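# Place a tray bottle upright in the crate's empty slot

## Task

Take one bottle from the tray and set it standing upright in the slot of the crate that has no bottle. The crate and the tray must end neither tipped nor shifted from where they were. The bottle has to stay put on its own once the robot lets go, since holding it there does not count. Anything the robot is touching at the end must not settle downward by more than about a fingernail's thickness when released.

## Robot and tools

Robot: one UR3e arm with a Robotiq 2F-85 parallel gripper. There is a single arm, so every move command is one row covering that arm and its gripper.

Scene frame: origin on the table surface right beneath the arm base, +z up, +x forward, +y to the left when facing along +x. The base itself may sit slightly tilted on the table. Results report end_effector_position in metres and end_effector_quat_wxyz, plus linear (m/s) and angular (rad/s) velocities, all in this frame. end_effector_position is the robotiq_pinch point, midway between the pads when closed. Closed fingertips extend about 19 mm past it, open ones about 6 mm. The gripper frame's +z runs along the fingers and its y axis is the closing direction. A flat block about 9 cm long projects from the last joint's axis toward gripper +x and rotates with the hand. Printed hand positions get less accurate at long reach.

execute_actions takes "actions": a list holding one item or nothing, plus optional "pictures" (true or false; images are included by default). An empty list just reports state. A wait is {"steps": N} with N from 1 to 300; it sends nothing and returns once N control steps (1/30 s each) have passed since the previous result, counting time spent replying. A motion is {"rows": [...], "steps": N}, 1 to 15 rows and N up to 15 (default 15); each row lasts one step and the final row repeats to fill N. A rejected call sends nothing at all.

Each row has 9 numbers, each in [-1, 1], in this order: shoulder pan, shoulder lift, elbow, wrist 1, wrist 2, wrist 3, gripper position, gripper force_limit, gripper speed. The six joint entries are offsets, not targets: each is measured from the joint angles in the most recent result that printed them (before any such result, or for later calls within the same reply, from the angles when the action begins). They are not relative to the preceding row. Scale: 1.0 equals 1.989 rad for pan, lift and elbow and 3.977 rad for the three wrists. Sending all zeros is not a pause; it pulls the arm back to the reference angles. Stated joint ranges (rad): pan -3.142 to 3.142, lift -6.283 to 6.283, elbow 0.000 to 3.142, wrists -6.283 to 6.283 each; true ends may differ by up to 0.010. A request more than 0.010 rad beyond a stated end is refused; targets past the real end are clipped and the result may say "joint sent to its limit" (possibly referring to an earlier, still running action). Missing that line does not prove there is room left.

Motion limits: commands are smoothed and lag about 0.17 s. Each step the target is held within 0.575 rad of the measured angle for pan, lift and elbow and 1.15 rad for the wrists, and if the targets would put the hand over 100 mm from its measured spot, all joints are scaled back. Big moves may therefore be incomplete when the result arrives. The simulation runs while you compose replies: the arm keeps heading to the last row's target until it nearly stops or a step is HELD. HELD marks steps where your row was partly or fully not sent. "joint command not followed" means the clearance checker altered or blocked targets (mounts and posts count as arm).

Gripper numbers are absolute settings, not offsets. position: +1 fully open (85 mm), pads touch near -0.8, -1 closes until blocked. force_limit: per pad roughly 20 N at -1, 128 N at 0, 235 N at +1 on a 40 mm object; thin items may get less. speed: about 20, 85, 150 mm/s at -1, 0, +1; quick closes add a few newtons. To grasp, send position -1, keep sending it, and confirm object_status 2. Codes: 0 moving, 1 blocked while opening, 2 blocked while closing, 3 reached target or fully closed (small items may still be held). Changing position by 0.01 or more resets status to 0 briefly and is the only way new force or speed values apply; open before regripping more gently. The fingers re-close automatically if a grip slips, except after a grip at force_limit -1. position_measured is in counts: 3 open, ~78 is 60 mm, ~130 is 40 mm, ~180 is 20 mm, ~230 pads together. Closing pushes the fingertips about 13 mm farther out, so leave that clearance above surfaces.

Other result lines: Joint positions and Joint velocities (rad, rad/s, row order); joint torques (noisy, offset, nonzero even in free air); Wrist force and Wrist torque in the gripper's own axes, noisy with small offsets, saturating near 30 N per axis, pointing from a pressed surface back into the arm; "no reading" is normal at the start. MOTOR HOT warns from 70 °C; at 85 °C an OVER-TEMPERATURE FAULT brakes the arm until it cools, and holding loads heats motors.

Faults: if a joint's contact torque reaches its load limit (pan 49.1, lift 49.1, elbow 25.4, each wrist 8.19 N m, held weight included), or any outside force on arm, tool or held item hits 150 N, the arm halts for 10 s, drops the rest of the call, and yields to the contact. Small disturbances may occasionally tug a held item or nudge loose objects.

zoom_image: {"camera": one of cam_head_left, cam_head_right, cam_high, cam_low, cam_wrist, "region": [x0, y0, x1, y1]} in pixels of that camera's latest image (top-left origin, at most 504x504). Head, high and low images are 672x504; cam_wrist is 504x504 fisheye.

read_manual returns only licence texts. finished_scene {"scene": number of the current scene} ends and grades that scene irreversibly; replying without any tool call also ends things.

Avoid: dropping or knocking items off the table, tilting or displacing the crate or tray, slamming, hard pushes, and leaving the bottle leaning on the gripper. Release and back away so it stands alone.

Each tool is called after "Call:" as name([rows], argument=value, ...), one row to a line, values as JSON.

## Session

Call:
execute_actions(actions=[])

Scene clock: 0.00 s of 5100.00 s.
end_effector_position=(+0.0269, +0.2997, +0.1083) position_measured=3 object_status=3 end_effector_quat_wxyz=(-0.180, +0.271, +0.944, -0.052) end_effector_velocity=(+0.000, -0.000, +0.000) end_effector_angular_velocity=(-0.001, -0.000, -0.002)
Joint positions: [ 0.751 -1.776  2.083 -1.771 -1.288  1.246]
Joint velocities: [-0.001  0.    -0.     0.    -0.     0.002]
Joint torques (N m, as the arm reports them, + toward a larger angle): no reading
Wrist force (N, on the end effector, along its own x y z axes, offset not removed): no reading
Wrist torque (N m, same axes, about the end effector's origin, offset not removed): no reading

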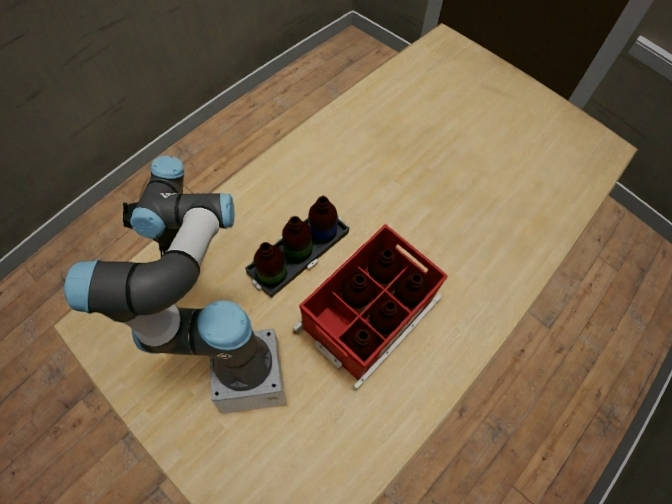

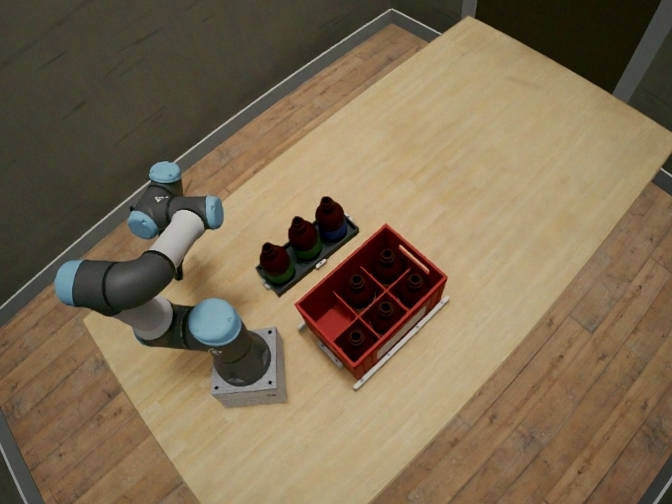

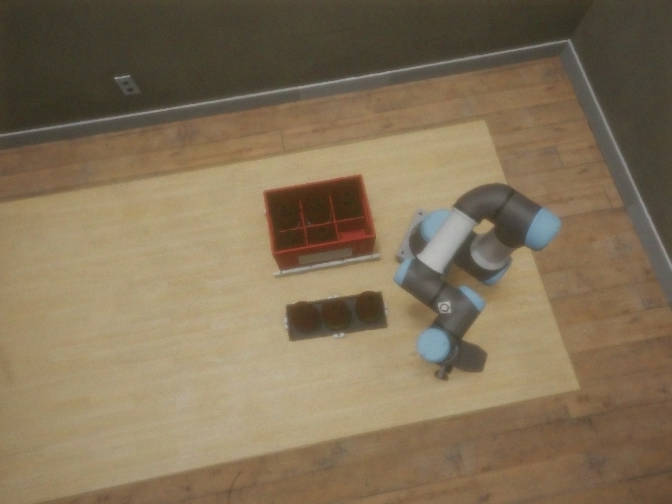

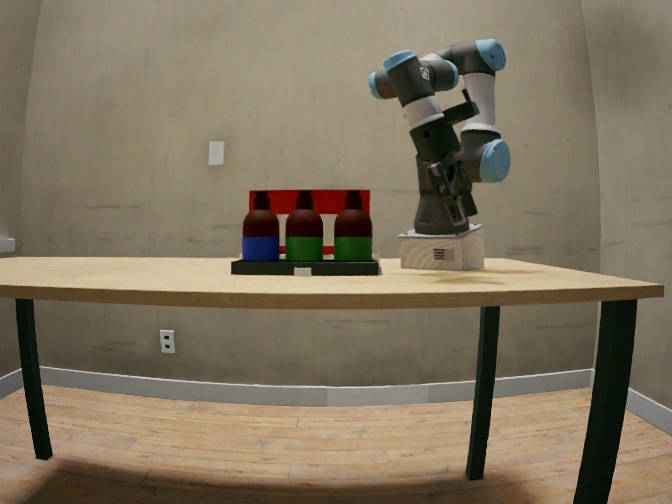

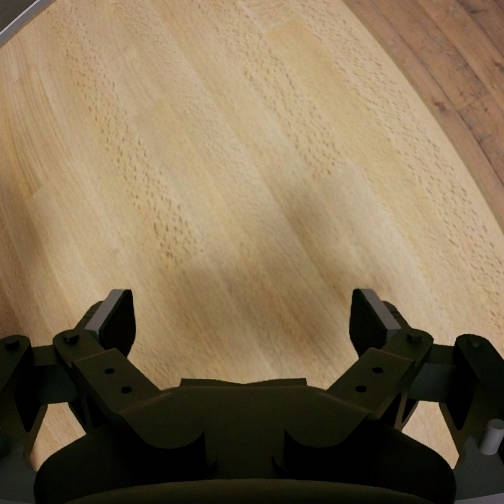

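Call:
execute_actions([
  {"rows":[[0,0.0694,-0.676,0.264,-0.026,-0.2356,1,0,0]]},
], pictures=false)

Call:
execute_actions([
  {"steps":25},
], pictures=false)

Call:
execute_actions([
  {"rows":[[-0.573,0,0,0,0,0,1,0,0]]},
], pictures=false)

Call:
execute_actions([
  {"steps":45},
])

Scene clock: 9.73 s of 5100.00 s.
end_effector_position=(+0.0263, +0.2734, +0.2503) position_measured=3 object_status=3 end_effector_quat_wxyz=(-0.264, -0.129, +0.952, -0.082) end_effector_velocity=(+0.216, +0.195, +0.341) end_effector_angular_velocity=(+1.156, -0.920, +0.545)
Joint positions: [ 0.751 -1.648  1.27  -0.831 -1.384  0.402]
Joint velocities: [-0.     0.065 -2.1    0.663 -0.047 -0.557]
Joint torques (N m, as the arm reports them, + toward a larger angle): [  1.65  -8.02 -12.75   0.62  -0.6   -1.6 ]
Wrist force (N, on the end effector, along its own x y z axes, offset not removed): [-0.9 0.0 -1.5]
Wrist torque (N m, same axes, about the end effector's origin, offset not removed): [0.03 0.13 0.04]
Steps of this call (steps 1 to 90: nothing new was sent; then 6.23 s passed at rest; steps 91 to 105: all 15 steps of this action). Readings (joint positions | what the end effector reports):
91: [0.751 -1.776 2.083 -1.771 -1.288 1.246] | position_measured=3 object_status=3
92: [0.751 -1.773 2.080 -1.766 -1.292 1.241] | position_measured=3 object_status=3
94: [0.751 -1.742 2.034 -1.672 -1.318 1.149] | position_measured=3 object_status=3
98: [0.751 -1.688 1.790 -1.235 -1.356 0.745] | position_measured=3 object_status=3
105: the state above

Scene clock: 10.57 s of 5100.00 s.
end_effector_position=(+0.0727, +0.3173, +0.3464) position_measured=3 object_status=3 end_effector_quat_wxyz=(-0.093, -0.203, +0.974, +0.029) end_effector_velocity=(+0.001, +0.000, +0.001) end_effector_angular_velocity=(+0.004, -0.005, -0.001)
Joint positions: [ 0.751 -1.638  0.739 -0.721 -1.391  0.309]
Joint velocities: [-0.     0.    -0.007  0.001 -0.001  0.001]
Joint torques (N m, as the arm reports them, + toward a larger angle): [ 1.55 -6.81 -9.38 -0.57 -0.49 -1.01]
Wrist force (N, on the end effector, along its own x y z axes, offset not removed): [1.7 0.7 -1.9]
Wrist torque (N m, same axes, about the end effector's origin, offset not removed): [0.16 -0.24 0.03]
Steps of this call (steps 1 to 25: the robot went on to your last target). Readings (joint positions | what the end effector reports):
1: [0.751 -1.646 1.200 -0.811 -1.385 0.385] | position_measured=3 object_status=3
2: [0.751 -1.645 1.131 -0.795 -1.386 0.371] | position_measured=3 object_status=3
4: [0.751 -1.642 0.995 -0.766 -1.388 0.347] | position_measured=3 object_status=3
8: [0.751 -1.639 0.824 -0.736 -1.390 0.321] | position_measured=3 object_status=3
25: the state above

Scene clock: 11.07 s of 5100.00 s.
end_effector_position=(+0.2318, +0.2347, +0.3410) position_measured=3 object_status=3 end_effector_quat_wxyz=(-0.040, +0.119, +0.992, +0.013) end_effector_velocity=(+0.317, -0.328, +0.013) end_effector_angular_velocity=(-0.181, -0.241, -1.613)
Joint positions: [ 0.095 -1.638  0.739 -0.721 -1.391  0.309]
Joint velocities: [-1.64  -0.     0.    -0.001 -0.001  0.   ]
Joint torques (N m, as the arm reports them, + toward a larger angle): [-7.64 -8.13 -4.9  -2.59 -0.7  -0.81]
Wrist force (N, on the end effector, along its own x y z axes, offset not removed): [-1.8 1.0 -0.6]
Wrist torque (N m, same axes, about the end effector's origin, offset not removed): [0.13 0.33 -0.02]
Steps of this call (steps 1 to 15: all 15 steps of this action). Readings (joint positions | what the end effector reports):
1: [0.751 -1.638 0.739 -0.721 -1.391 0.309] | position_measured=3 object_status=3
2: [0.748 -1.638 0.739 -0.721 -1.391 0.309] | position_measured=3 object_status=3
4: [0.702 -1.638 0.739 -0.721 -1.391 0.309] | position_measured=3 object_status=3
8: [0.482 -1.638 0.739 -0.721 -1.391 0.309] | position_measured=3 object_status=3
15: the state above

Scene clock: 12.57 s of 5100.00 s.
end_effector_position=(+0.2990, +0.1201, +0.3506) position_measured=3 object_status=3 end_effector_quat_wxyz=(+0.003, +0.349, +0.937, +0.000) end_effector_velocity=(+0.000, +0.000, -0.000) end_effector_angular_velocity=(+0.002, -0.000, +0.001)
Joint positions: [-0.389 -1.638  0.739 -0.721 -1.391  0.309]
Joint velocities: [-0.     0.     0.001 -0.     0.002 -0.001]
Joint torques (N m, as the arm reports them, + toward a larger angle): [ -3.41 -10.91  -5.59  -0.85   0.66   0.78]
Wrist force (N, on the end effector, along its own x y z axes, offset not removed): [-1.1 0.2 -0.6]
Wrist torque (N m, same axes, about the end effector's origin, offset not removed): [-0.01 0.25 0.08]
Steps of this call (steps 1 to 45: the robot went on to your last target). Readings (joint positions | what the end effector reports):
1: [0.039 -1.638 0.739 -0.721 -1.391 0.309] | position_measured=3 object_status=3
2: [-0.016 -1.638 0.739 -0.721 -1.391 0.309] | position_measured=3 object_status=3
4: [-0.127 -1.638 0.739 -0.721 -1.391 0.309] | position_measured=3 object_status=3
8: [-0.298 -1.638 0.739 -0.721 -1.391 0.309] | position_measured=3 object_status=3
45: the state above
The arm was judged still, so your last target was given up. Only a new action makes it travel on or press farther. Fingers that are still opening or closing keep moving.

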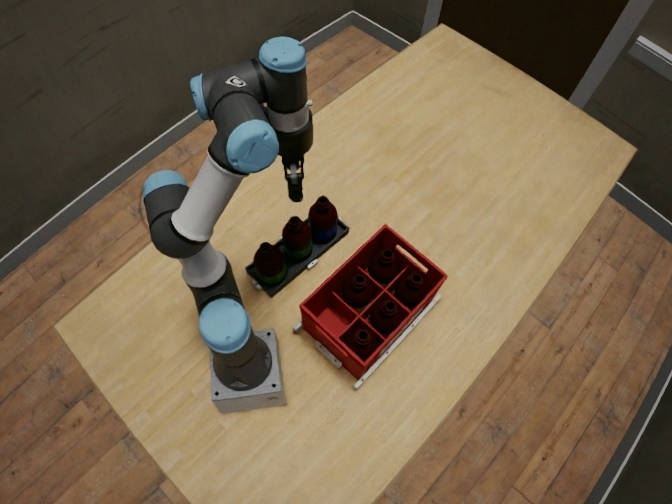

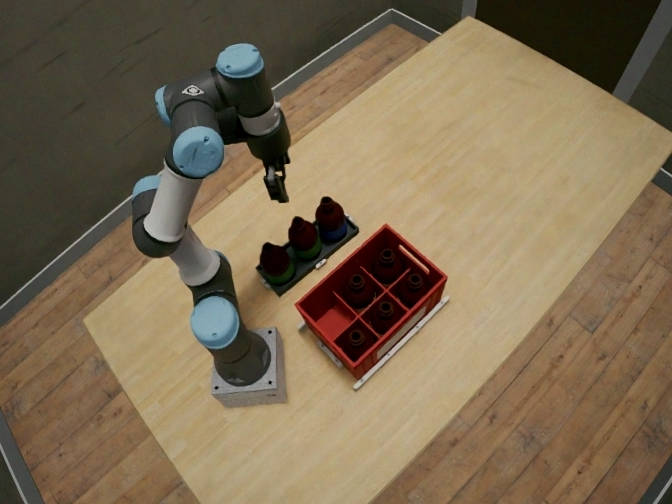

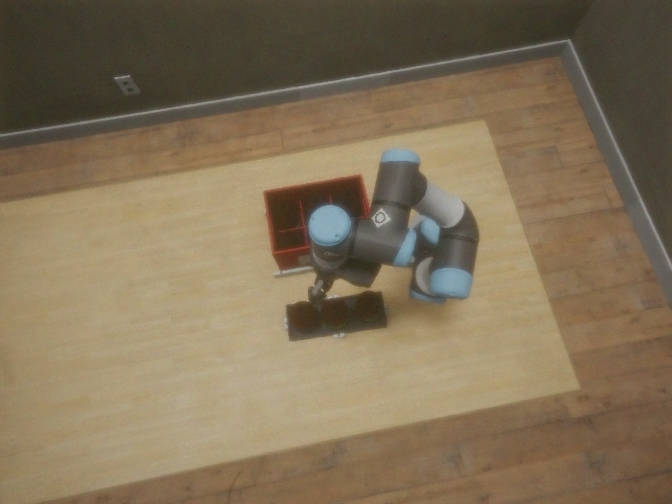

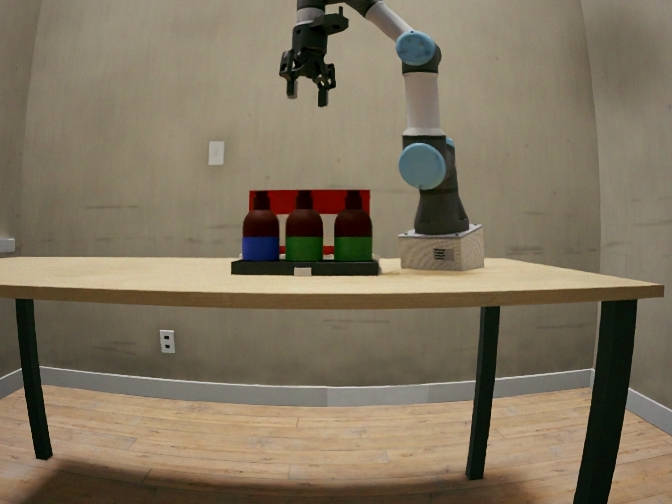

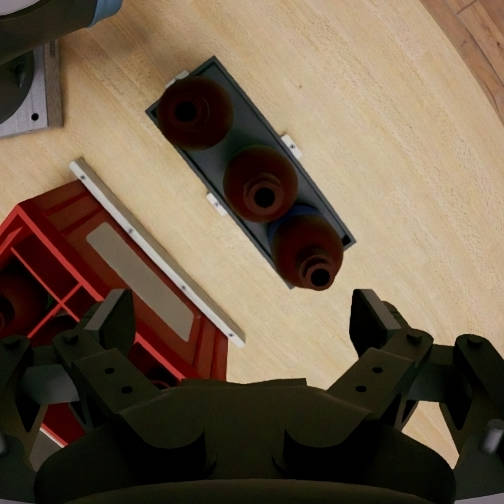

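Call:
execute_actions([
  {"rows":[[0.0852,-0.082,0.355,-0.1456,-0.0033,0.0425,1,0,0]]},
], pictures=false)

Call:
execute_actions([
  {"steps":25},
], pictures=false)

Call:
execute_actions([
  {"rows":[[0.039,0.0186,0.2474,-0.136,-0.0018,0.0196,1,0,0]]},
], pictures=false)

Call:
execute_actions([
  {"steps":22},
])

Scene clock: 27.33 s of 5100.00 s.
end_effector_position=(+0.3135, +0.1369, +0.2655) position_measured=3 object_status=3 end_effector_quat_wxyz=(+0.023, +0.345, +0.938, +0.001) end_effector_velocity=(-0.057, +0.005, -0.128) end_effector_angular_velocity=(+0.069, +0.273, -0.039)
Joint positions: [-0.226 -1.794  1.379 -1.274 -1.404  0.472]
Joint velocities: [ 0.054 -0.052  0.547 -0.219 -0.004  0.046]
Joint torques (N m, as the arm reports them, + toward a larger angle): [  1.03 -12.5   -8.16  -3.2   -0.72   1.09]
Wrist force (N, on the end effector, along its own x y z axes, offset not removed): [-0.5 0.3 1.3]
Wrist torque (N m, same axes, about the end effector's origin, offset not removed): [0.02 0.18 -0.01]
Steps of this call (steps 1 to 90: nothing new was sent; then 11.27 s passed at rest; steps 91 to 105: all 15 steps of this action). Readings (joint positions | what the end effector reports):
91: [-0.389 -1.638 0.739 -0.721 -1.391 0.309] | position_measured=3 object_status=3
92: [-0.386 -1.640 0.742 -0.726 -1.392 0.314] | position_measured=3 object_status=3
94: [-0.345 -1.681 0.788 -0.819 -1.396 0.368] | position_measured=3 object_status=3
98: [-0.261 -1.760 1.036 -1.126 -1.402 0.441] | position_measured=3 object_status=3
105: the state above

Scene clock: 28.17 s of 5100.00 s.
end_effector_position=(+0.3063, +0.1376, +0.2502) position_measured=3 object_status=3 end_effector_quat_wxyz=(+0.006, +0.347, +0.938, -0.001) end_effector_velocity=(+0.000, +0.000, +0.000) end_effector_angular_velocity=(+0.001, -0.001, -0.000)
Joint positions: [-0.219 -1.801  1.445 -1.3   -1.404  0.478]
Joint velocities: [-0.    -0.     0.    -0.001  0.002 -0.   ]
Joint torques (N m, as the arm reports them, + toward a larger angle): [  1.94 -11.69  -6.73  -2.85  -0.76   0.99]
Wrist force (N, on the end effector, along its own x y z axes, offset not removed): [0.3 1.0 -0.5]
Wrist torque (N m, same axes, about the end effector's origin, offset not removed): [0.13 -0.01 0.03]
Steps of this call (steps 1 to 25: the robot went on to your last target). Readings (joint positions | what the end effector reports):
1: [-0.224 -1.796 1.395 -1.280 -1.404 0.473] | position_measured=3 object_status=3
2: [-0.223 -1.797 1.407 -1.285 -1.404 0.475] | position_measured=3 object_status=3
4: [-0.221 -1.799 1.424 -1.291 -1.404 0.476] | position_measured=3 object_status=3
8: [-0.220 -1.800 1.438 -1.297 -1.404 0.477] | position_measured=3 object_status=3
25: the state above

Scene clock: 28.67 s of 5100.00 s.
end_effector_position=(+0.3099, +0.1377, +0.1471) position_measured=3 object_status=3 end_effector_quat_wxyz=(+0.009, +0.347, +0.938, -0.000) end_effector_velocity=(-0.030, +0.001, -0.058) end_effector_angular_velocity=(+0.010, +0.063, -0.010)
Joint positions: [-0.144 -1.765  1.908 -1.818 -1.411  0.553]
Joint velocities: [ 0.022  0.01   0.244 -0.192 -0.002  0.021]
Joint torques (N m, as the arm reports them, + toward a larger angle): [ 1.92 -6.82 -7.87 -2.83 -0.83  1.15]
Wrist force (N, on the end effector, along its own x y z axes, offset not removed): [-0.6 -1.0 0.1]
Wrist torque (N m, same axes, about the end effector's origin, offset not removed): [-0.19 0.17 0.06]
Steps of this call (steps 1 to 15: all 15 steps of this action). Readings (joint positions | what the end effector reports):
1: [-0.219 -1.801 1.445 -1.300 -1.404 0.478] | position_measured=3 object_status=3
2: [-0.217 -1.799 1.448 -1.305 -1.405 0.482] | position_measured=3 object_status=3
4: [-0.193 -1.787 1.494 -1.397 -1.407 0.506] | position_measured=3 object_status=3
8: [-0.160 -1.772 1.729 -1.677 -1.410 0.538] | position_measured=3 object_status=3
15: the state above

Scene clock: 29.40 s of 5100.00 s.
end_effector_position=(+0.3062, +0.1378, +0.1402) position_measured=3 object_status=3 end_effector_quat_wxyz=(+0.006, +0.347, +0.938, -0.001) end_effector_velocity=(-0.001, -0.000, -0.001) end_effector_angular_velocity=(+0.000, +0.003, -0.001)
Joint positions: [-0.142 -1.764  1.937 -1.841 -1.411  0.556]
Joint velocities: [-0.     0.     0.002  0.001 -0.     0.   ]
Joint torques (N m, as the arm reports them, + toward a larger angle): [ 1.97 -6.   -6.96 -2.89 -0.79  0.95]
Wrist force (N, on the end effector, along its own x y z axes, offset not removed): [-0.4 0.1 -1.0]
Wrist torque (N m, same axes, about the end effector's origin, offset not removed): [0.03 0.15 -0.02]
Steps of this call (steps 1 to 22: the robot went on to your last target). Readings (joint positions | what the end effector reports):
1: [-0.144 -1.765 1.915 -1.823 -1.411 0.554] | position_measured=3 object_status=3
2: [-0.143 -1.764 1.920 -1.828 -1.411 0.554] | position_measured=3 object_status=3
4: [-0.142 -1.764 1.927 -1.833 -1.411 0.555] | position_measured=3 object_status=3
8: [-0.142 -1.764 1.934 -1.838 -1.411 0.555] | position_measured=3 object_status=3
22: the state above

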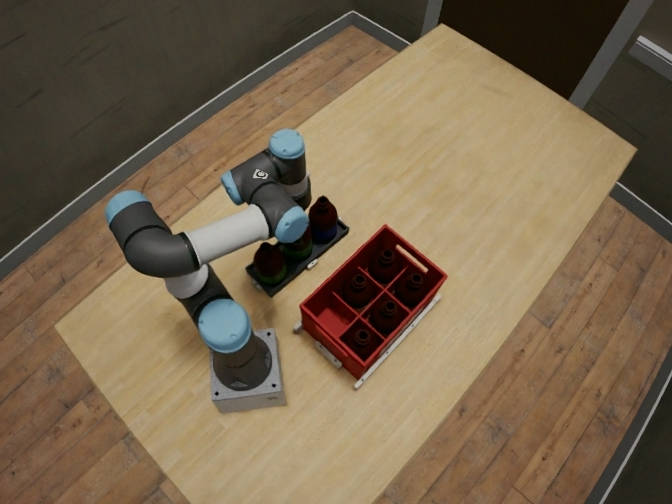

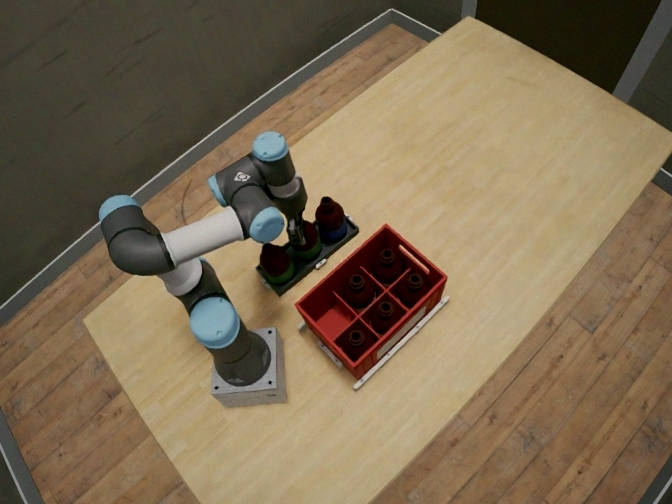

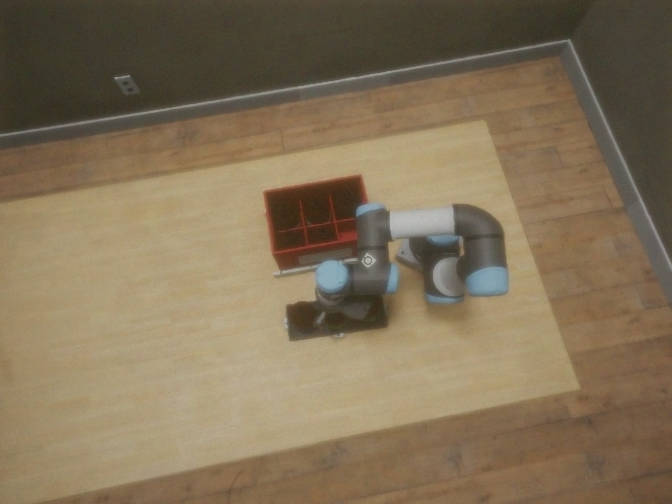

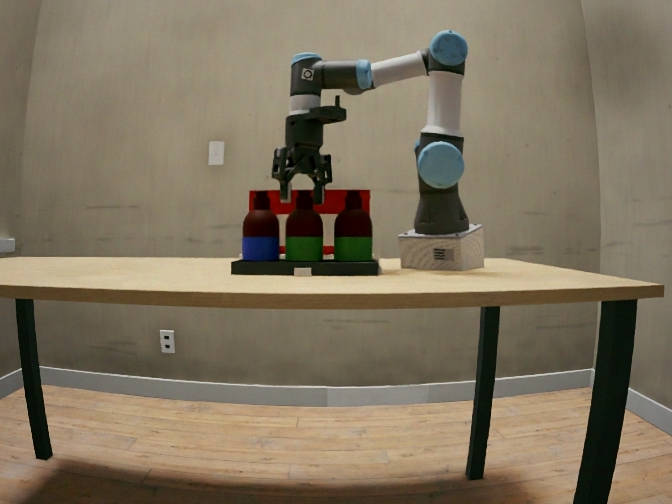

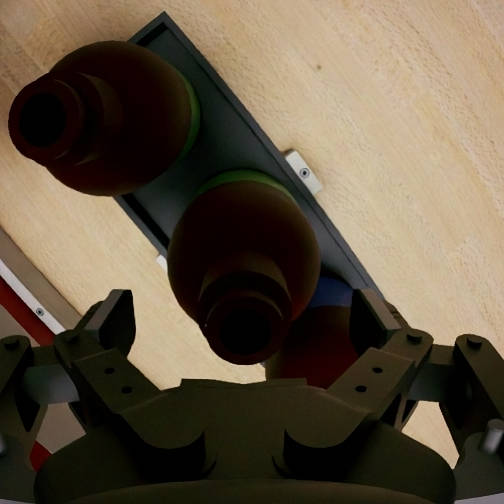

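Call:
execute_actions([
  {"rows":[[0,0,0,0,0,0,-1,-0.3,0]]},
], pictures=false)

Call:
execute_actions([
  {"steps":18},
], pictures=false)

Call:
execute_actions([
  {"rows":[[-0.039,-0.0186,-0.2474,0.136,0.0018,-0.0196,-1,-0.3,0]]},
], pictures=false)

Call:
execute_actions([
  {"steps":15},
], pictures=false)

Call:
execute_actions([
  {"rows":[[-0.0852,0.082,-0.355,0.1456,0.0033,-0.0425,-1,-0.3,0]]},
], pictures=false)

Call:
execute_actions([
  {"steps":22},
], pictures=false)

Scene clock: 51.27 s of 5100.00 s.
end_effector_position=(+0.3062, +0.1378, +0.1401) position_measured=90 object_status=0 end_effector_quat_wxyz=(+0.006, +0.347, +0.938, -0.001) end_effector_velocity=(-0.001, +0.000, -0.000) end_effector_angular_velocity=(+0.002, +0.002, -0.001)
Joint positions: [-0.142 -1.764  1.937 -1.841 -1.411  0.556]
Joint velocities: [-0.001  0.     0.     0.003  0.002 -0.001]
Joint torques (N m, as the arm reports them, + toward a larger angle): [ 1.51 -6.22 -9.62 -1.59 -0.77  0.91]
Wrist force (N, on the end effector, along its own x y z axes, offset not removed): [-1.9 0.7 0.1]
Wrist torque (N m, same axes, about the end effector's origin, offset not removed): [0.10 0.32 0.02]
Steps of this call (steps 1 to 15: the robot went on to your last target; steps 16 to 90: nothing new was sent; then 18.37 s passed at rest; steps 91 to 105: all 15 steps of this action). Readings (joint positions | what the end effector reports):
91: [-0.142 -1.764 1.937 -1.841 -1.411 0.556] | position_measured=3 object_status=0
92: [-0.142 -1.764 1.937 -1.841 -1.411 0.556] | position_measured=3 object_status=0
94: [-0.142 -1.764 1.937 -1.841 -1.411 0.556] | position_measured=10 object_status=0
98: [-0.142 -1.764 1.937 -1.841 -1.411 0.556] | position_measured=38 object_status=0
105: the state above

Scene clock: 51.87 s of 5100.00 s.
end_effector_position=(+0.3063, +0.1378, +0.1402) position_measured=148 object_status=2 end_effector_quat_wxyz=(+0.006, +0.347, +0.938, -0.001) end_effector_velocity=(+0.000, -0.000, +0.000) end_effector_angular_velocity=(-0.001, -0.001, +0.001)
Joint positions: [-0.142 -1.764  1.937 -1.841 -1.411  0.556]
Joint velocities: [-0.     0.     0.    -0.001 -0.001 -0.001]
Joint torques (N m, as the arm reports them, + toward a larger angle): [ 1.09 -3.5   0.69  0.32 -0.47  0.83]
Wrist force (N, on the end effector, along its own x y z axes, offset not removed): [1.6 0.2 -30.0]
Wrist torque (N m, same axes, about the end effector's origin, offset not removed): [0.39 0.20 0.00]
Steps of this call (steps 1 to 15: the robot went on to your last target; steps 16 to 18: nothing new was sent). Readings (joint positions | what the end effector reports):
1: [-0.142 -1.764 1.937 -1.841 -1.411 0.556] | position_measured=98 object_status=0
2: [-0.142 -1.764 1.937 -1.841 -1.411 0.556] | position_measured=105 object_status=0
4: [-0.142 -1.764 1.937 -1.841 -1.411 0.556] | position_measured=121 object_status=0
8: [-0.142 -1.764 1.937 -1.841 -1.411 0.556] | position_measured=148 object_status=0
18: the state above
The arm was judged still, so your last target was given up. Only a new action makes it travel on or press farther. Fingers that are still opening or closing keep moving.

Scene clock: 52.37 s of 5100.00 s.
end_effector_position=(+0.3059, +0.1371, +0.2433) position_measured=149 object_status=2 end_effector_quat_wxyz=(+0.002, +0.348, +0.938, -0.001) end_effector_velocity=(+0.005, +0.003, +0.058) end_effector_angular_velocity=(-0.016, -0.064, +0.008)
Joint positions: [-0.217 -1.799  1.474 -1.323 -1.405  0.48 ]
Joint velocities: [-0.022 -0.01  -0.245  0.192  0.001 -0.019]
Joint torques (N m, as the arm reports them, + toward a larger angle): [ -3.56 -12.09 -11.61  -1.07   0.54  -1.1 ]
Wrist force (N, on the end effector, along its own x y z axes, offset not removed): [-0.4 1.0 -0.6]
Wrist torque (N m, same axes, about the end effector's origin, offset not removed): [0.14 0.10 0.03]
Steps of this call (steps 1 to 15: all 15 steps of this action). Readings (joint positions | what the end effector reports):
1: [-0.142 -1.764 1.937 -1.841 -1.411 0.556] | position_measured=148 object_status=2
2: [-0.144 -1.765 1.935 -1.836 -1.411 0.552] | position_measured=148 object_status=2
4: [-0.167 -1.777 1.889 -1.743 -1.409 0.528] | position_measured=149 object_status=2
8: [-0.201 -1.792 1.652 -1.464 -1.406 0.495] | position_measured=149 object_status=2
15: the state above

Scene clock: 52.87 s of 5100.00 s.
end_effector_position=(+0.3063, +0.1375, +0.2501) position_measured=149 object_status=2 end_effector_quat_wxyz=(+0.006, +0.347, +0.938, -0.001) end_effector_velocity=(+0.000, -0.000, +0.001) end_effector_angular_velocity=(-0.000, -0.001, +0.000)
Joint positions: [-0.219 -1.801  1.445 -1.3   -1.404  0.478]
Joint velocities: [-0.    -0.    -0.003  0.002 -0.    -0.   ]
Joint torques (N m, as the arm reports them, + toward a larger angle): [ -3.26 -12.32 -12.45  -1.07   0.64  -1.06]
Wrist force (N, on the end effector, along its own x y z axes, offset not removed): [-1.0 0.9 1.6]
Wrist torque (N m, same axes, about the end effector's origin, offset not removed): [0.13 0.19 0.01]
Steps of this call (steps 1 to 15: the robot went on to your last target). Readings (joint positions | what the end effector reports):
1: [-0.217 -1.800 1.467 -1.317 -1.404 0.480] | position_measured=149 object_status=2
2: [-0.218 -1.800 1.462 -1.313 -1.404 0.479] | position_measured=149 object_status=2
4: [-0.218 -1.800 1.455 -1.308 -1.404 0.478] | position_measured=149 object_status=2
8: [-0.219 -1.801 1.448 -1.302 -1.404 0.478] | position_measured=149 object_status=2
15: the state above

Scene clock: 53.37 s of 5100.00 s.
end_effector_position=(+0.2969, +0.1202, +0.3394) position_measured=149 object_status=2 end_effector_quat_wxyz=(-0.014, +0.351, +0.936, +0.001) end_effector_velocity=(+0.020, -0.001, +0.092) end_effector_angular_velocity=(-0.106, -0.257, +0.043)
Joint positions: [-0.383 -1.643  0.803 -0.745 -1.392  0.314]
Joint velocities: [-0.049  0.048 -0.523  0.201  0.003 -0.042]
Joint torques (N m, as the arm reports them, + toward a larger angle): [-3.59 -3.37 -9.12 -0.76  0.66 -1.02]
Wrist force (N, on the end effector, along its own x y z axes, offset not removed): [-1.3 0.5 0.4]
Wrist torque (N m, same axes, about the end effector's origin, offset not removed): [0.09 0.15 -0.03]
Steps of this call (steps 1 to 15: all 15 steps of this action). Readings (joint positions | what the end effector reports):
1: [-0.219 -1.801 1.445 -1.300 -1.404 0.478] | position_measured=149 object_status=2
2: [-0.222 -1.798 1.443 -1.295 -1.403 0.473] | position_measured=149 object_status=2
4: [-0.263 -1.758 1.396 -1.202 -1.399 0.419] | position_measured=149 object_status=2
8: [-0.347 -1.677 1.148 -0.893 -1.394 0.345] | position_measured=149 object_status=2
15: the state above

Scene clock: 54.10 s of 5100.00 s.
end_effector_position=(+0.2991, +0.1201, +0.3505) position_measured=149 object_status=2 end_effector_quat_wxyz=(+0.003, +0.349, +0.937, +0.000) end_effector_velocity=(-0.000, -0.000, +0.000) end_effector_angular_velocity=(-0.002, +0.001, +0.000)
Joint positions: [-0.389 -1.638  0.74  -0.721 -1.391  0.309]
Joint velocities: [-0.     0.    -0.001  0.001 -0.002 -0.001]
Joint torques (N m, as the arm reports them, + toward a larger angle): [-3.06 -4.81 -9.57 -1.02  0.64 -1.06]
Wrist force (N, on the end effector, along its own x y z axes, offset not removed): [0.3 0.6 1.7]
Wrist torque (N m, same axes, about the end effector's origin, offset not removed): [0.03 -0.04 -0.01]
Steps of this call (steps 1 to 22: the robot went on to your last target). Readings (joint positions | what the end effector reports):
1: [-0.384 -1.642 0.787 -0.739 -1.391 0.313] | position_measured=149 object_status=2
2: [-0.385 -1.641 0.776 -0.735 -1.391 0.312] | position_measured=149 object_status=2
4: [-0.387 -1.639 0.760 -0.729 -1.391 0.310] | position_measured=149 object_status=2
8: [-0.388 -1.638 0.746 -0.724 -1.391 0.309] | position_measured=149 object_status=2
22: the state above

Call:
execute_actions([
  {"rows":[[-0.483,0,0,0,-0.0093,-0.2416,-1,-0.3,0]]},
], pictures=false)

Call:
execute_actions([
  {"steps":35},
], pictures=false)

Call:
execute_actions([
  {"rows":[[0,-0.170,0.3043,-0.0247,0,0,-1,-0.3,0]]},
], pictures=false)

Call:
execute_actions([
  {"steps":22},
])

Scene clock: 62.10 s of 5100.00 s.
end_effector_position=(+0.2863, -0.0590, +0.3773) position_measured=149 object_status=2 end_effector_quat_wxyz=(+0.037, +0.287, +0.956, -0.049) end_effector_velocity=(-0.173, -0.412, +0.079) end_effector_angular_velocity=(-0.241, -0.084, -0.535)
Joint positions: [-1.037 -1.638  0.739 -0.721 -1.422 -0.461]
Joint velocities: [-1.636  0.     0.001  0.002 -0.034 -1.086]
Joint torques (N m, as the arm reports them, + toward a larger angle): [-8.44 -4.62 -4.45 -3.21 -1.12 -2.76]
Wrist force (N, on the end effector, along its own x y z axes, offset not removed): [-2.2 0.8 1.4]
Wrist torque (N m, same axes, about the end effector's origin, offset not removed): [0.04 0.37 -0.03]
Steps of this call (steps 1 to 15: the robot went on to your last target; steps 16 to 120: nothing new was sent; then 3.50 s passed at rest; steps 121 to 135: all 15 steps of this action). Readings (joint positions | what the end effector reports):
121: [-0.389 -1.638 0.739 -0.721 -1.391 0.309] | position_measured=149 object_status=2
122: [-0.391 -1.638 0.739 -0.721 -1.392 0.304] | position_measured=149 object_status=2
124: [-0.437 -1.638 0.739 -0.721 -1.400 0.211] | position_measured=149 object_status=2
128: [-0.653 -1.638 0.739 -0.721 -1.412 -0.133] | position_measured=149 object_status=2
135: the state above

Scene clock: 63.27 s of 5100.00 s.
end_effector_position=(+0.2416, -0.1310, +0.3928) position_measured=149 object_status=2 end_effector_quat_wxyz=(+0.047, +0.343, +0.936, -0.071) end_effector_velocity=(+0.000, +0.000, -0.000) end_effector_angular_velocity=(+0.000, -0.000, -0.002)
Joint positions: [-1.349 -1.638  0.74  -0.721 -1.428 -0.652]
Joint velocities: [ 0.    -0.    -0.     0.     0.     0.002]
Joint torques (N m, as the arm reports them, + toward a larger angle): [-4.59 -8.33 -4.3  -1.5  -0.76 -1.08]
Wrist force (N, on the end effector, along its own x y z axes, offset not removed): [-1.1 1.4 1.5]
Wrist torque (N m, same axes, about the end effector's origin, offset not removed): [0.15 0.23 0.04]
Steps of this call (steps 1 to 30: the robot went on to your last target; steps 31 to 35: nothing new was sent). Readings (joint positions | what the end effector reports):
1: [-1.092 -1.638 0.739 -0.721 -1.423 -0.498] | position_measured=149 object_status=2
2: [-1.146 -1.638 0.740 -0.721 -1.425 -0.533] | position_measured=149 object_status=2
4: [-1.232 -1.638 0.740 -0.721 -1.426 -0.583] | position_measured=149 object_status=2
8: [-1.311 -1.638 0.740 -0.721 -1.427 -0.630] | position_measured=149 object_status=2
35: the state above
The arm was judged still, so your last target was given up. Only a new action makes it travel on or press farther. Fingers that are still opening or closing keep moving.

Scene clock: 63.77 s of 5100.00 s.
end_effector_position=(+0.2184, -0.0652, +0.3194) position_measured=149 object_status=2 end_effector_quat_wxyz=(+0.010, +0.353, +0.935, -0.011) end_effector_velocity=(-0.019, +0.045, -0.071) end_effector_angular_velocity=(+0.206, +0.041, -0.028)
Joint positions: [-1.349 -1.959  1.3   -0.816 -1.428 -0.652]
Joint velocities: [-0.    -0.136  0.372 -0.025 -0.001 -0.001]
Joint torques (N m, as the arm reports them, + toward a larger angle): [ 0.79 -3.32 -6.27 -3.34 -0.29 -0.99]
Wrist force (N, on the end effector, along its own x y z axes, offset not removed): [-1.9 0.0 2.4]
Wrist torque (N m, same axes, about the end effector's origin, offset not removed): [-0.09 0.38 0.03]
Steps of this call (steps 1 to 15: all 15 steps of this action). Readings (joint positions | what the end effector reports):
1: [-1.349 -1.638 0.740 -0.721 -1.428 -0.652] | position_measured=149 object_status=2
2: [-1.349 -1.640 0.742 -0.726 -1.428 -0.652] | position_measured=149 object_status=2
4: [-1.349 -1.686 0.789 -0.759 -1.428 -0.652] | position_measured=149 object_status=2
8: [-1.349 -1.862 1.036 -0.797 -1.428 -0.652] | position_measured=149 object_status=2
15: the state above

Scene clock: 64.50 s of 5100.00 s.
end_effector_position=(+0.2161, -0.0598, +0.3109) position_measured=149 object_status=2 end_effector_quat_wxyz=(+0.003, +0.355, +0.935, +0.000) end_effector_velocity=(-0.000, +0.000, -0.000) end_effector_angular_velocity=(+0.001, +0.002, +0.000)
Joint positions: [-1.349 -1.976  1.345 -0.82  -1.428 -0.652]
Joint velocities: [-0.    -0.     0.001  0.001 -0.001 -0.001]
Joint torques (N m, as the arm reports them, + toward a larger angle): [ 0.87 -4.33 -5.97 -3.1   0.37 -0.84]
Wrist force (N, on the end effector, along its own x y z axes, offset not removed): [-1.3 1.4 1.6]
Wrist torque (N m, same axes, about the end effector's origin, offset not removed): [0.24 0.28 0.07]
Steps of this call (steps 1 to 22: the robot went on to your last target). Readings (joint positions | what the end effector reports):
1: [-1.349 -1.963 1.311 -0.817 -1.428 -0.652] | position_measured=149 object_status=2
2: [-1.349 -1.966 1.319 -0.818 -1.428 -0.652] | position_measured=149 object_status=2
4: [-1.349 -1.970 1.330 -0.819 -1.428 -0.652] | position_measured=149 object_status=2
8: [-1.349 -1.974 1.340 -0.819 -1.428 -0.652] | position_measured=149 object_status=2
22: the state above

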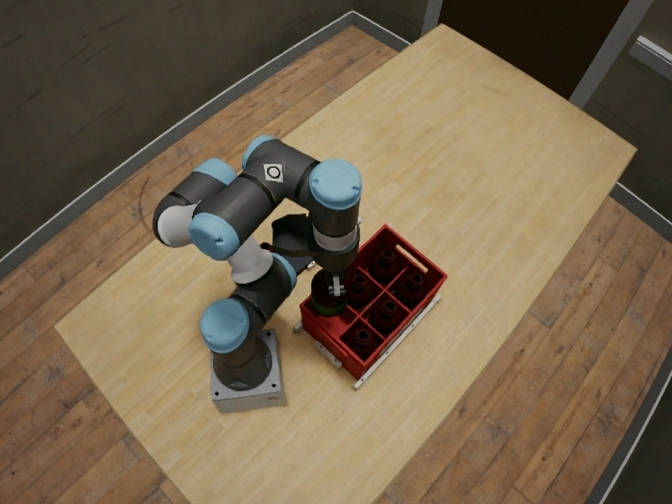

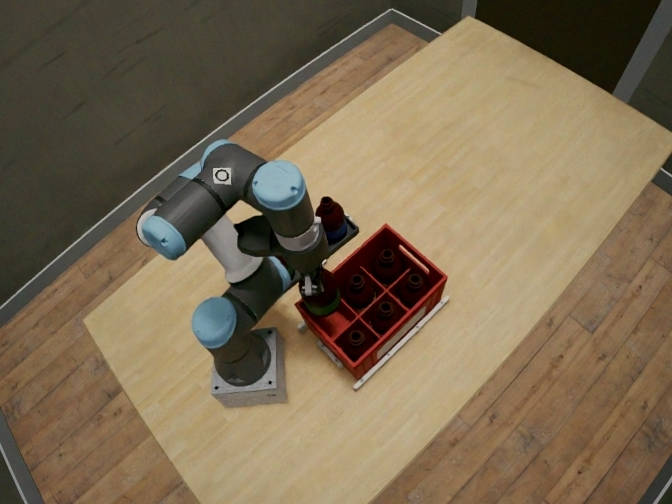

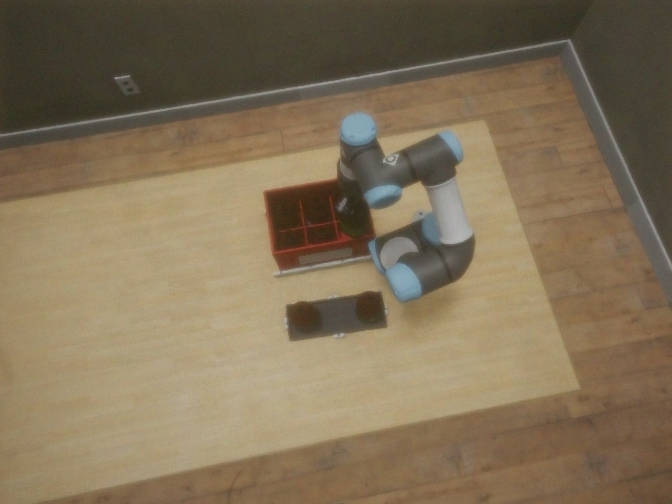

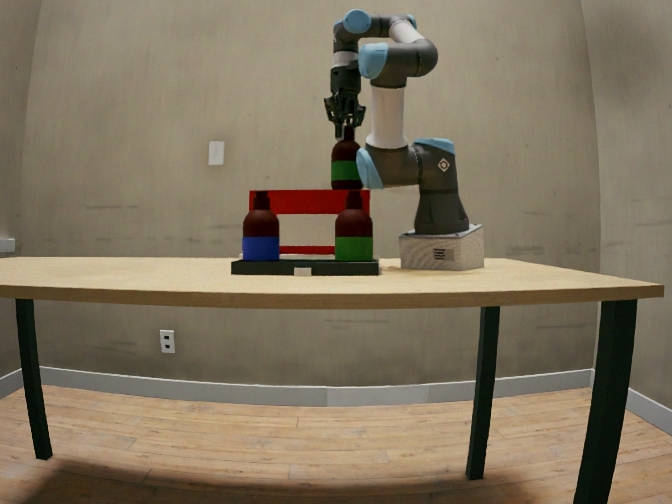

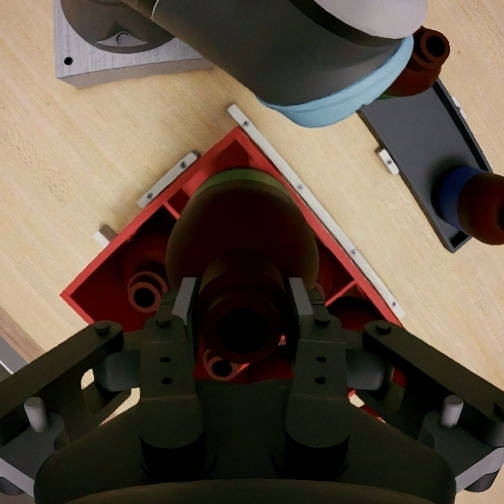

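Call:
execute_actions([
  {"rows":[[0.007,-0.021,0.0715,-0.0257,0.0004,0.0035,-1,-0.3,0],[0.007,-0.021,0.0715,-0.0257,0.0004,0.0035,-1,-0.3,0],[0.007,-0.021,0.0715,-0.0257,0.0004,0.0035,-1,-0.3,0],[0.014,-0.042,0.143,-0.0514,0.0009,0.007,-1,-0.3,0],[0.014,-0.042,0.143,-0.0514,0.0009,0.007,-1,-0.3,0],[0.014,-0.042,0.143,-0.0514,0.0009,0.007,-1,-0.3,0],[0.0213,-0.0633,0.2146,-0.0771,0.0013,0.0106,-1,-0.3,0]]},
], pictures=false)

Call:
execute_actions([
  {"steps":18},
])

Scene clock: 86.43 s of 5100.00 s.
end_effector_position=(+0.2151, -0.0660, +0.2482) position_measured=149 object_status=2 end_effector_quat_wxyz=(+0.004, +0.354, +0.935, -0.002) end_effector_velocity=(-0.005, +0.005, -0.062) end_effector_angular_velocity=(+0.034, +0.005, -0.004)
Joint positions: [-1.31  -2.091  1.732 -1.101 -1.423 -0.613]
Joint velocities: [ 0.028 -0.087  0.329 -0.212  0.006  0.028]
Joint torques (N m, as the arm reports them, + toward a larger angle): [ 1.23 -4.94 -7.17 -3.21  0.54  0.95]
Wrist force (N, on the end effector, along its own x y z axes, offset not removed): [0.7 -0.9 2.8]
Wrist torque (N m, same axes, about the end effector's origin, offset not removed): [-0.18 -0.10 0.06]
Steps of this call (steps 1 to 15: the robot went on to your last target; steps 16 to 90: nothing new was sent; then 18.43 s passed at rest; steps 91 to 105: all 15 steps of this action). Readings (joint positions | what the end effector reports):
91: [-1.349 -1.976 1.345 -0.820 -1.428 -0.652] | position_measured=149 object_status=2
92: [-1.348 -1.978 1.347 -0.824 -1.428 -0.651] | position_measured=149 object_status=2
94: [-1.343 -1.992 1.385 -0.859 -1.428 -0.647] | position_measured=149 object_status=2
98: [-1.329 -2.034 1.525 -0.960 -1.426 -0.632] | position_measured=149 object_status=2
105: the state above

Scene clock: 87.03 s of 5100.00 s.
end_effector_position=(+0.2144, -0.0654, +0.2408) position_measured=149 object_status=2 end_effector_quat_wxyz=(+0.003, +0.355, +0.935, +0.000) end_effector_velocity=(+0.000, -0.000, -0.000) end_effector_angular_velocity=(-0.000, -0.001, -0.002)
Joint positions: [-1.307 -2.101  1.771 -1.126 -1.423 -0.61 ]
Joint velocities: [ 0.    -0.001  0.001 -0.001  0.001  0.002]
Joint torques (N m, as the arm reports them, + toward a larger angle): [ 1.16 -4.81 -6.76 -2.93  0.62  0.98]
Wrist force (N, on the end effector, along its own x y z axes, offset not removed): [-1.4 0.2 -0.1]
Wrist torque (N m, same axes, about the end effector's origin, offset not removed): [-0.05 0.22 -0.02]
Steps of this call (steps 1 to 18: the robot went on to your last target). Readings (joint positions | what the end effector reports):
1: [-1.309 -2.094 1.741 -1.107 -1.423 -0.613] | position_measured=149 object_status=2
2: [-1.309 -2.096 1.749 -1.112 -1.423 -0.612] | position_measured=149 object_status=2
4: [-1.308 -2.098 1.758 -1.118 -1.423 -0.611] | position_measured=149 object_status=2
8: [-1.307 -2.100 1.767 -1.123 -1.423 -0.610] | position_measured=149 object_status=2
18: the state above

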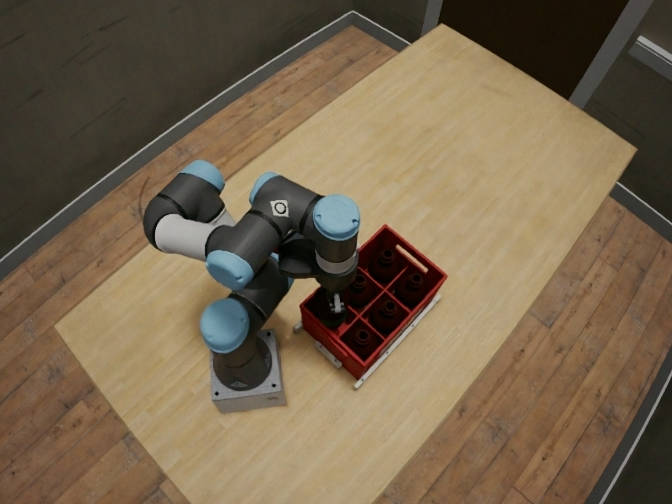

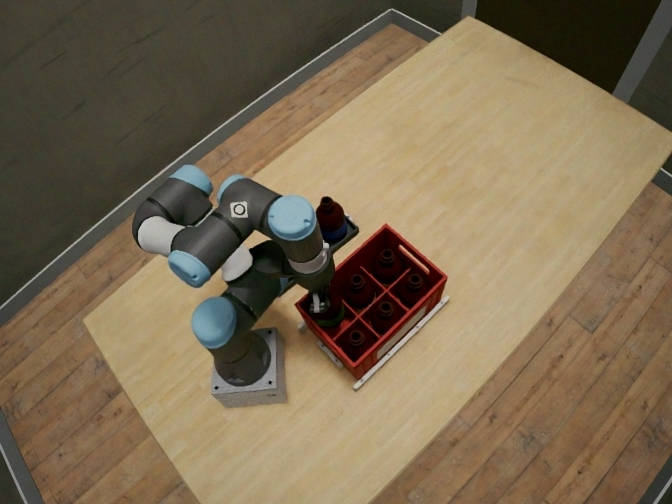

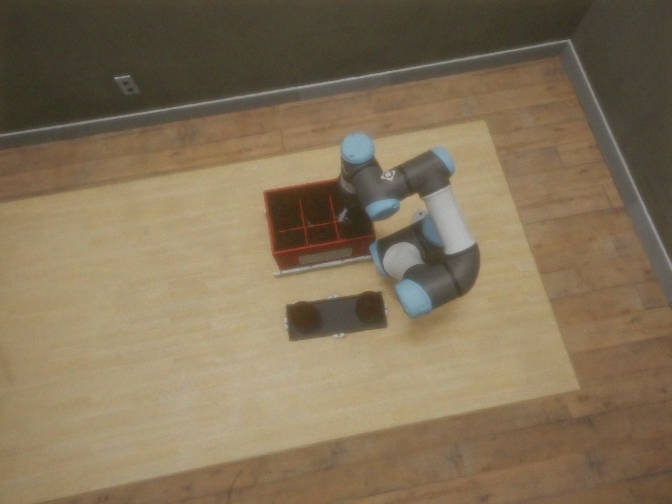

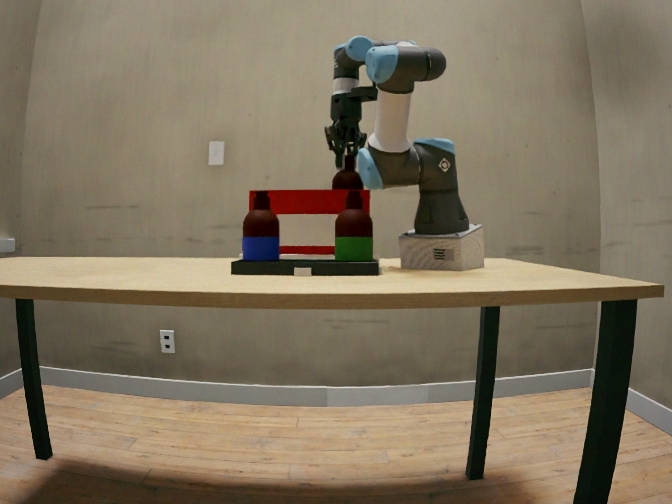

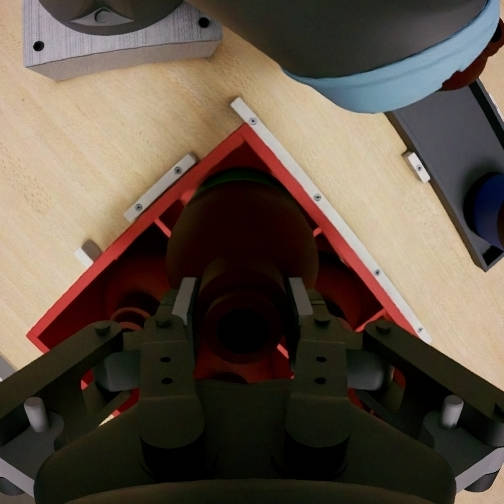

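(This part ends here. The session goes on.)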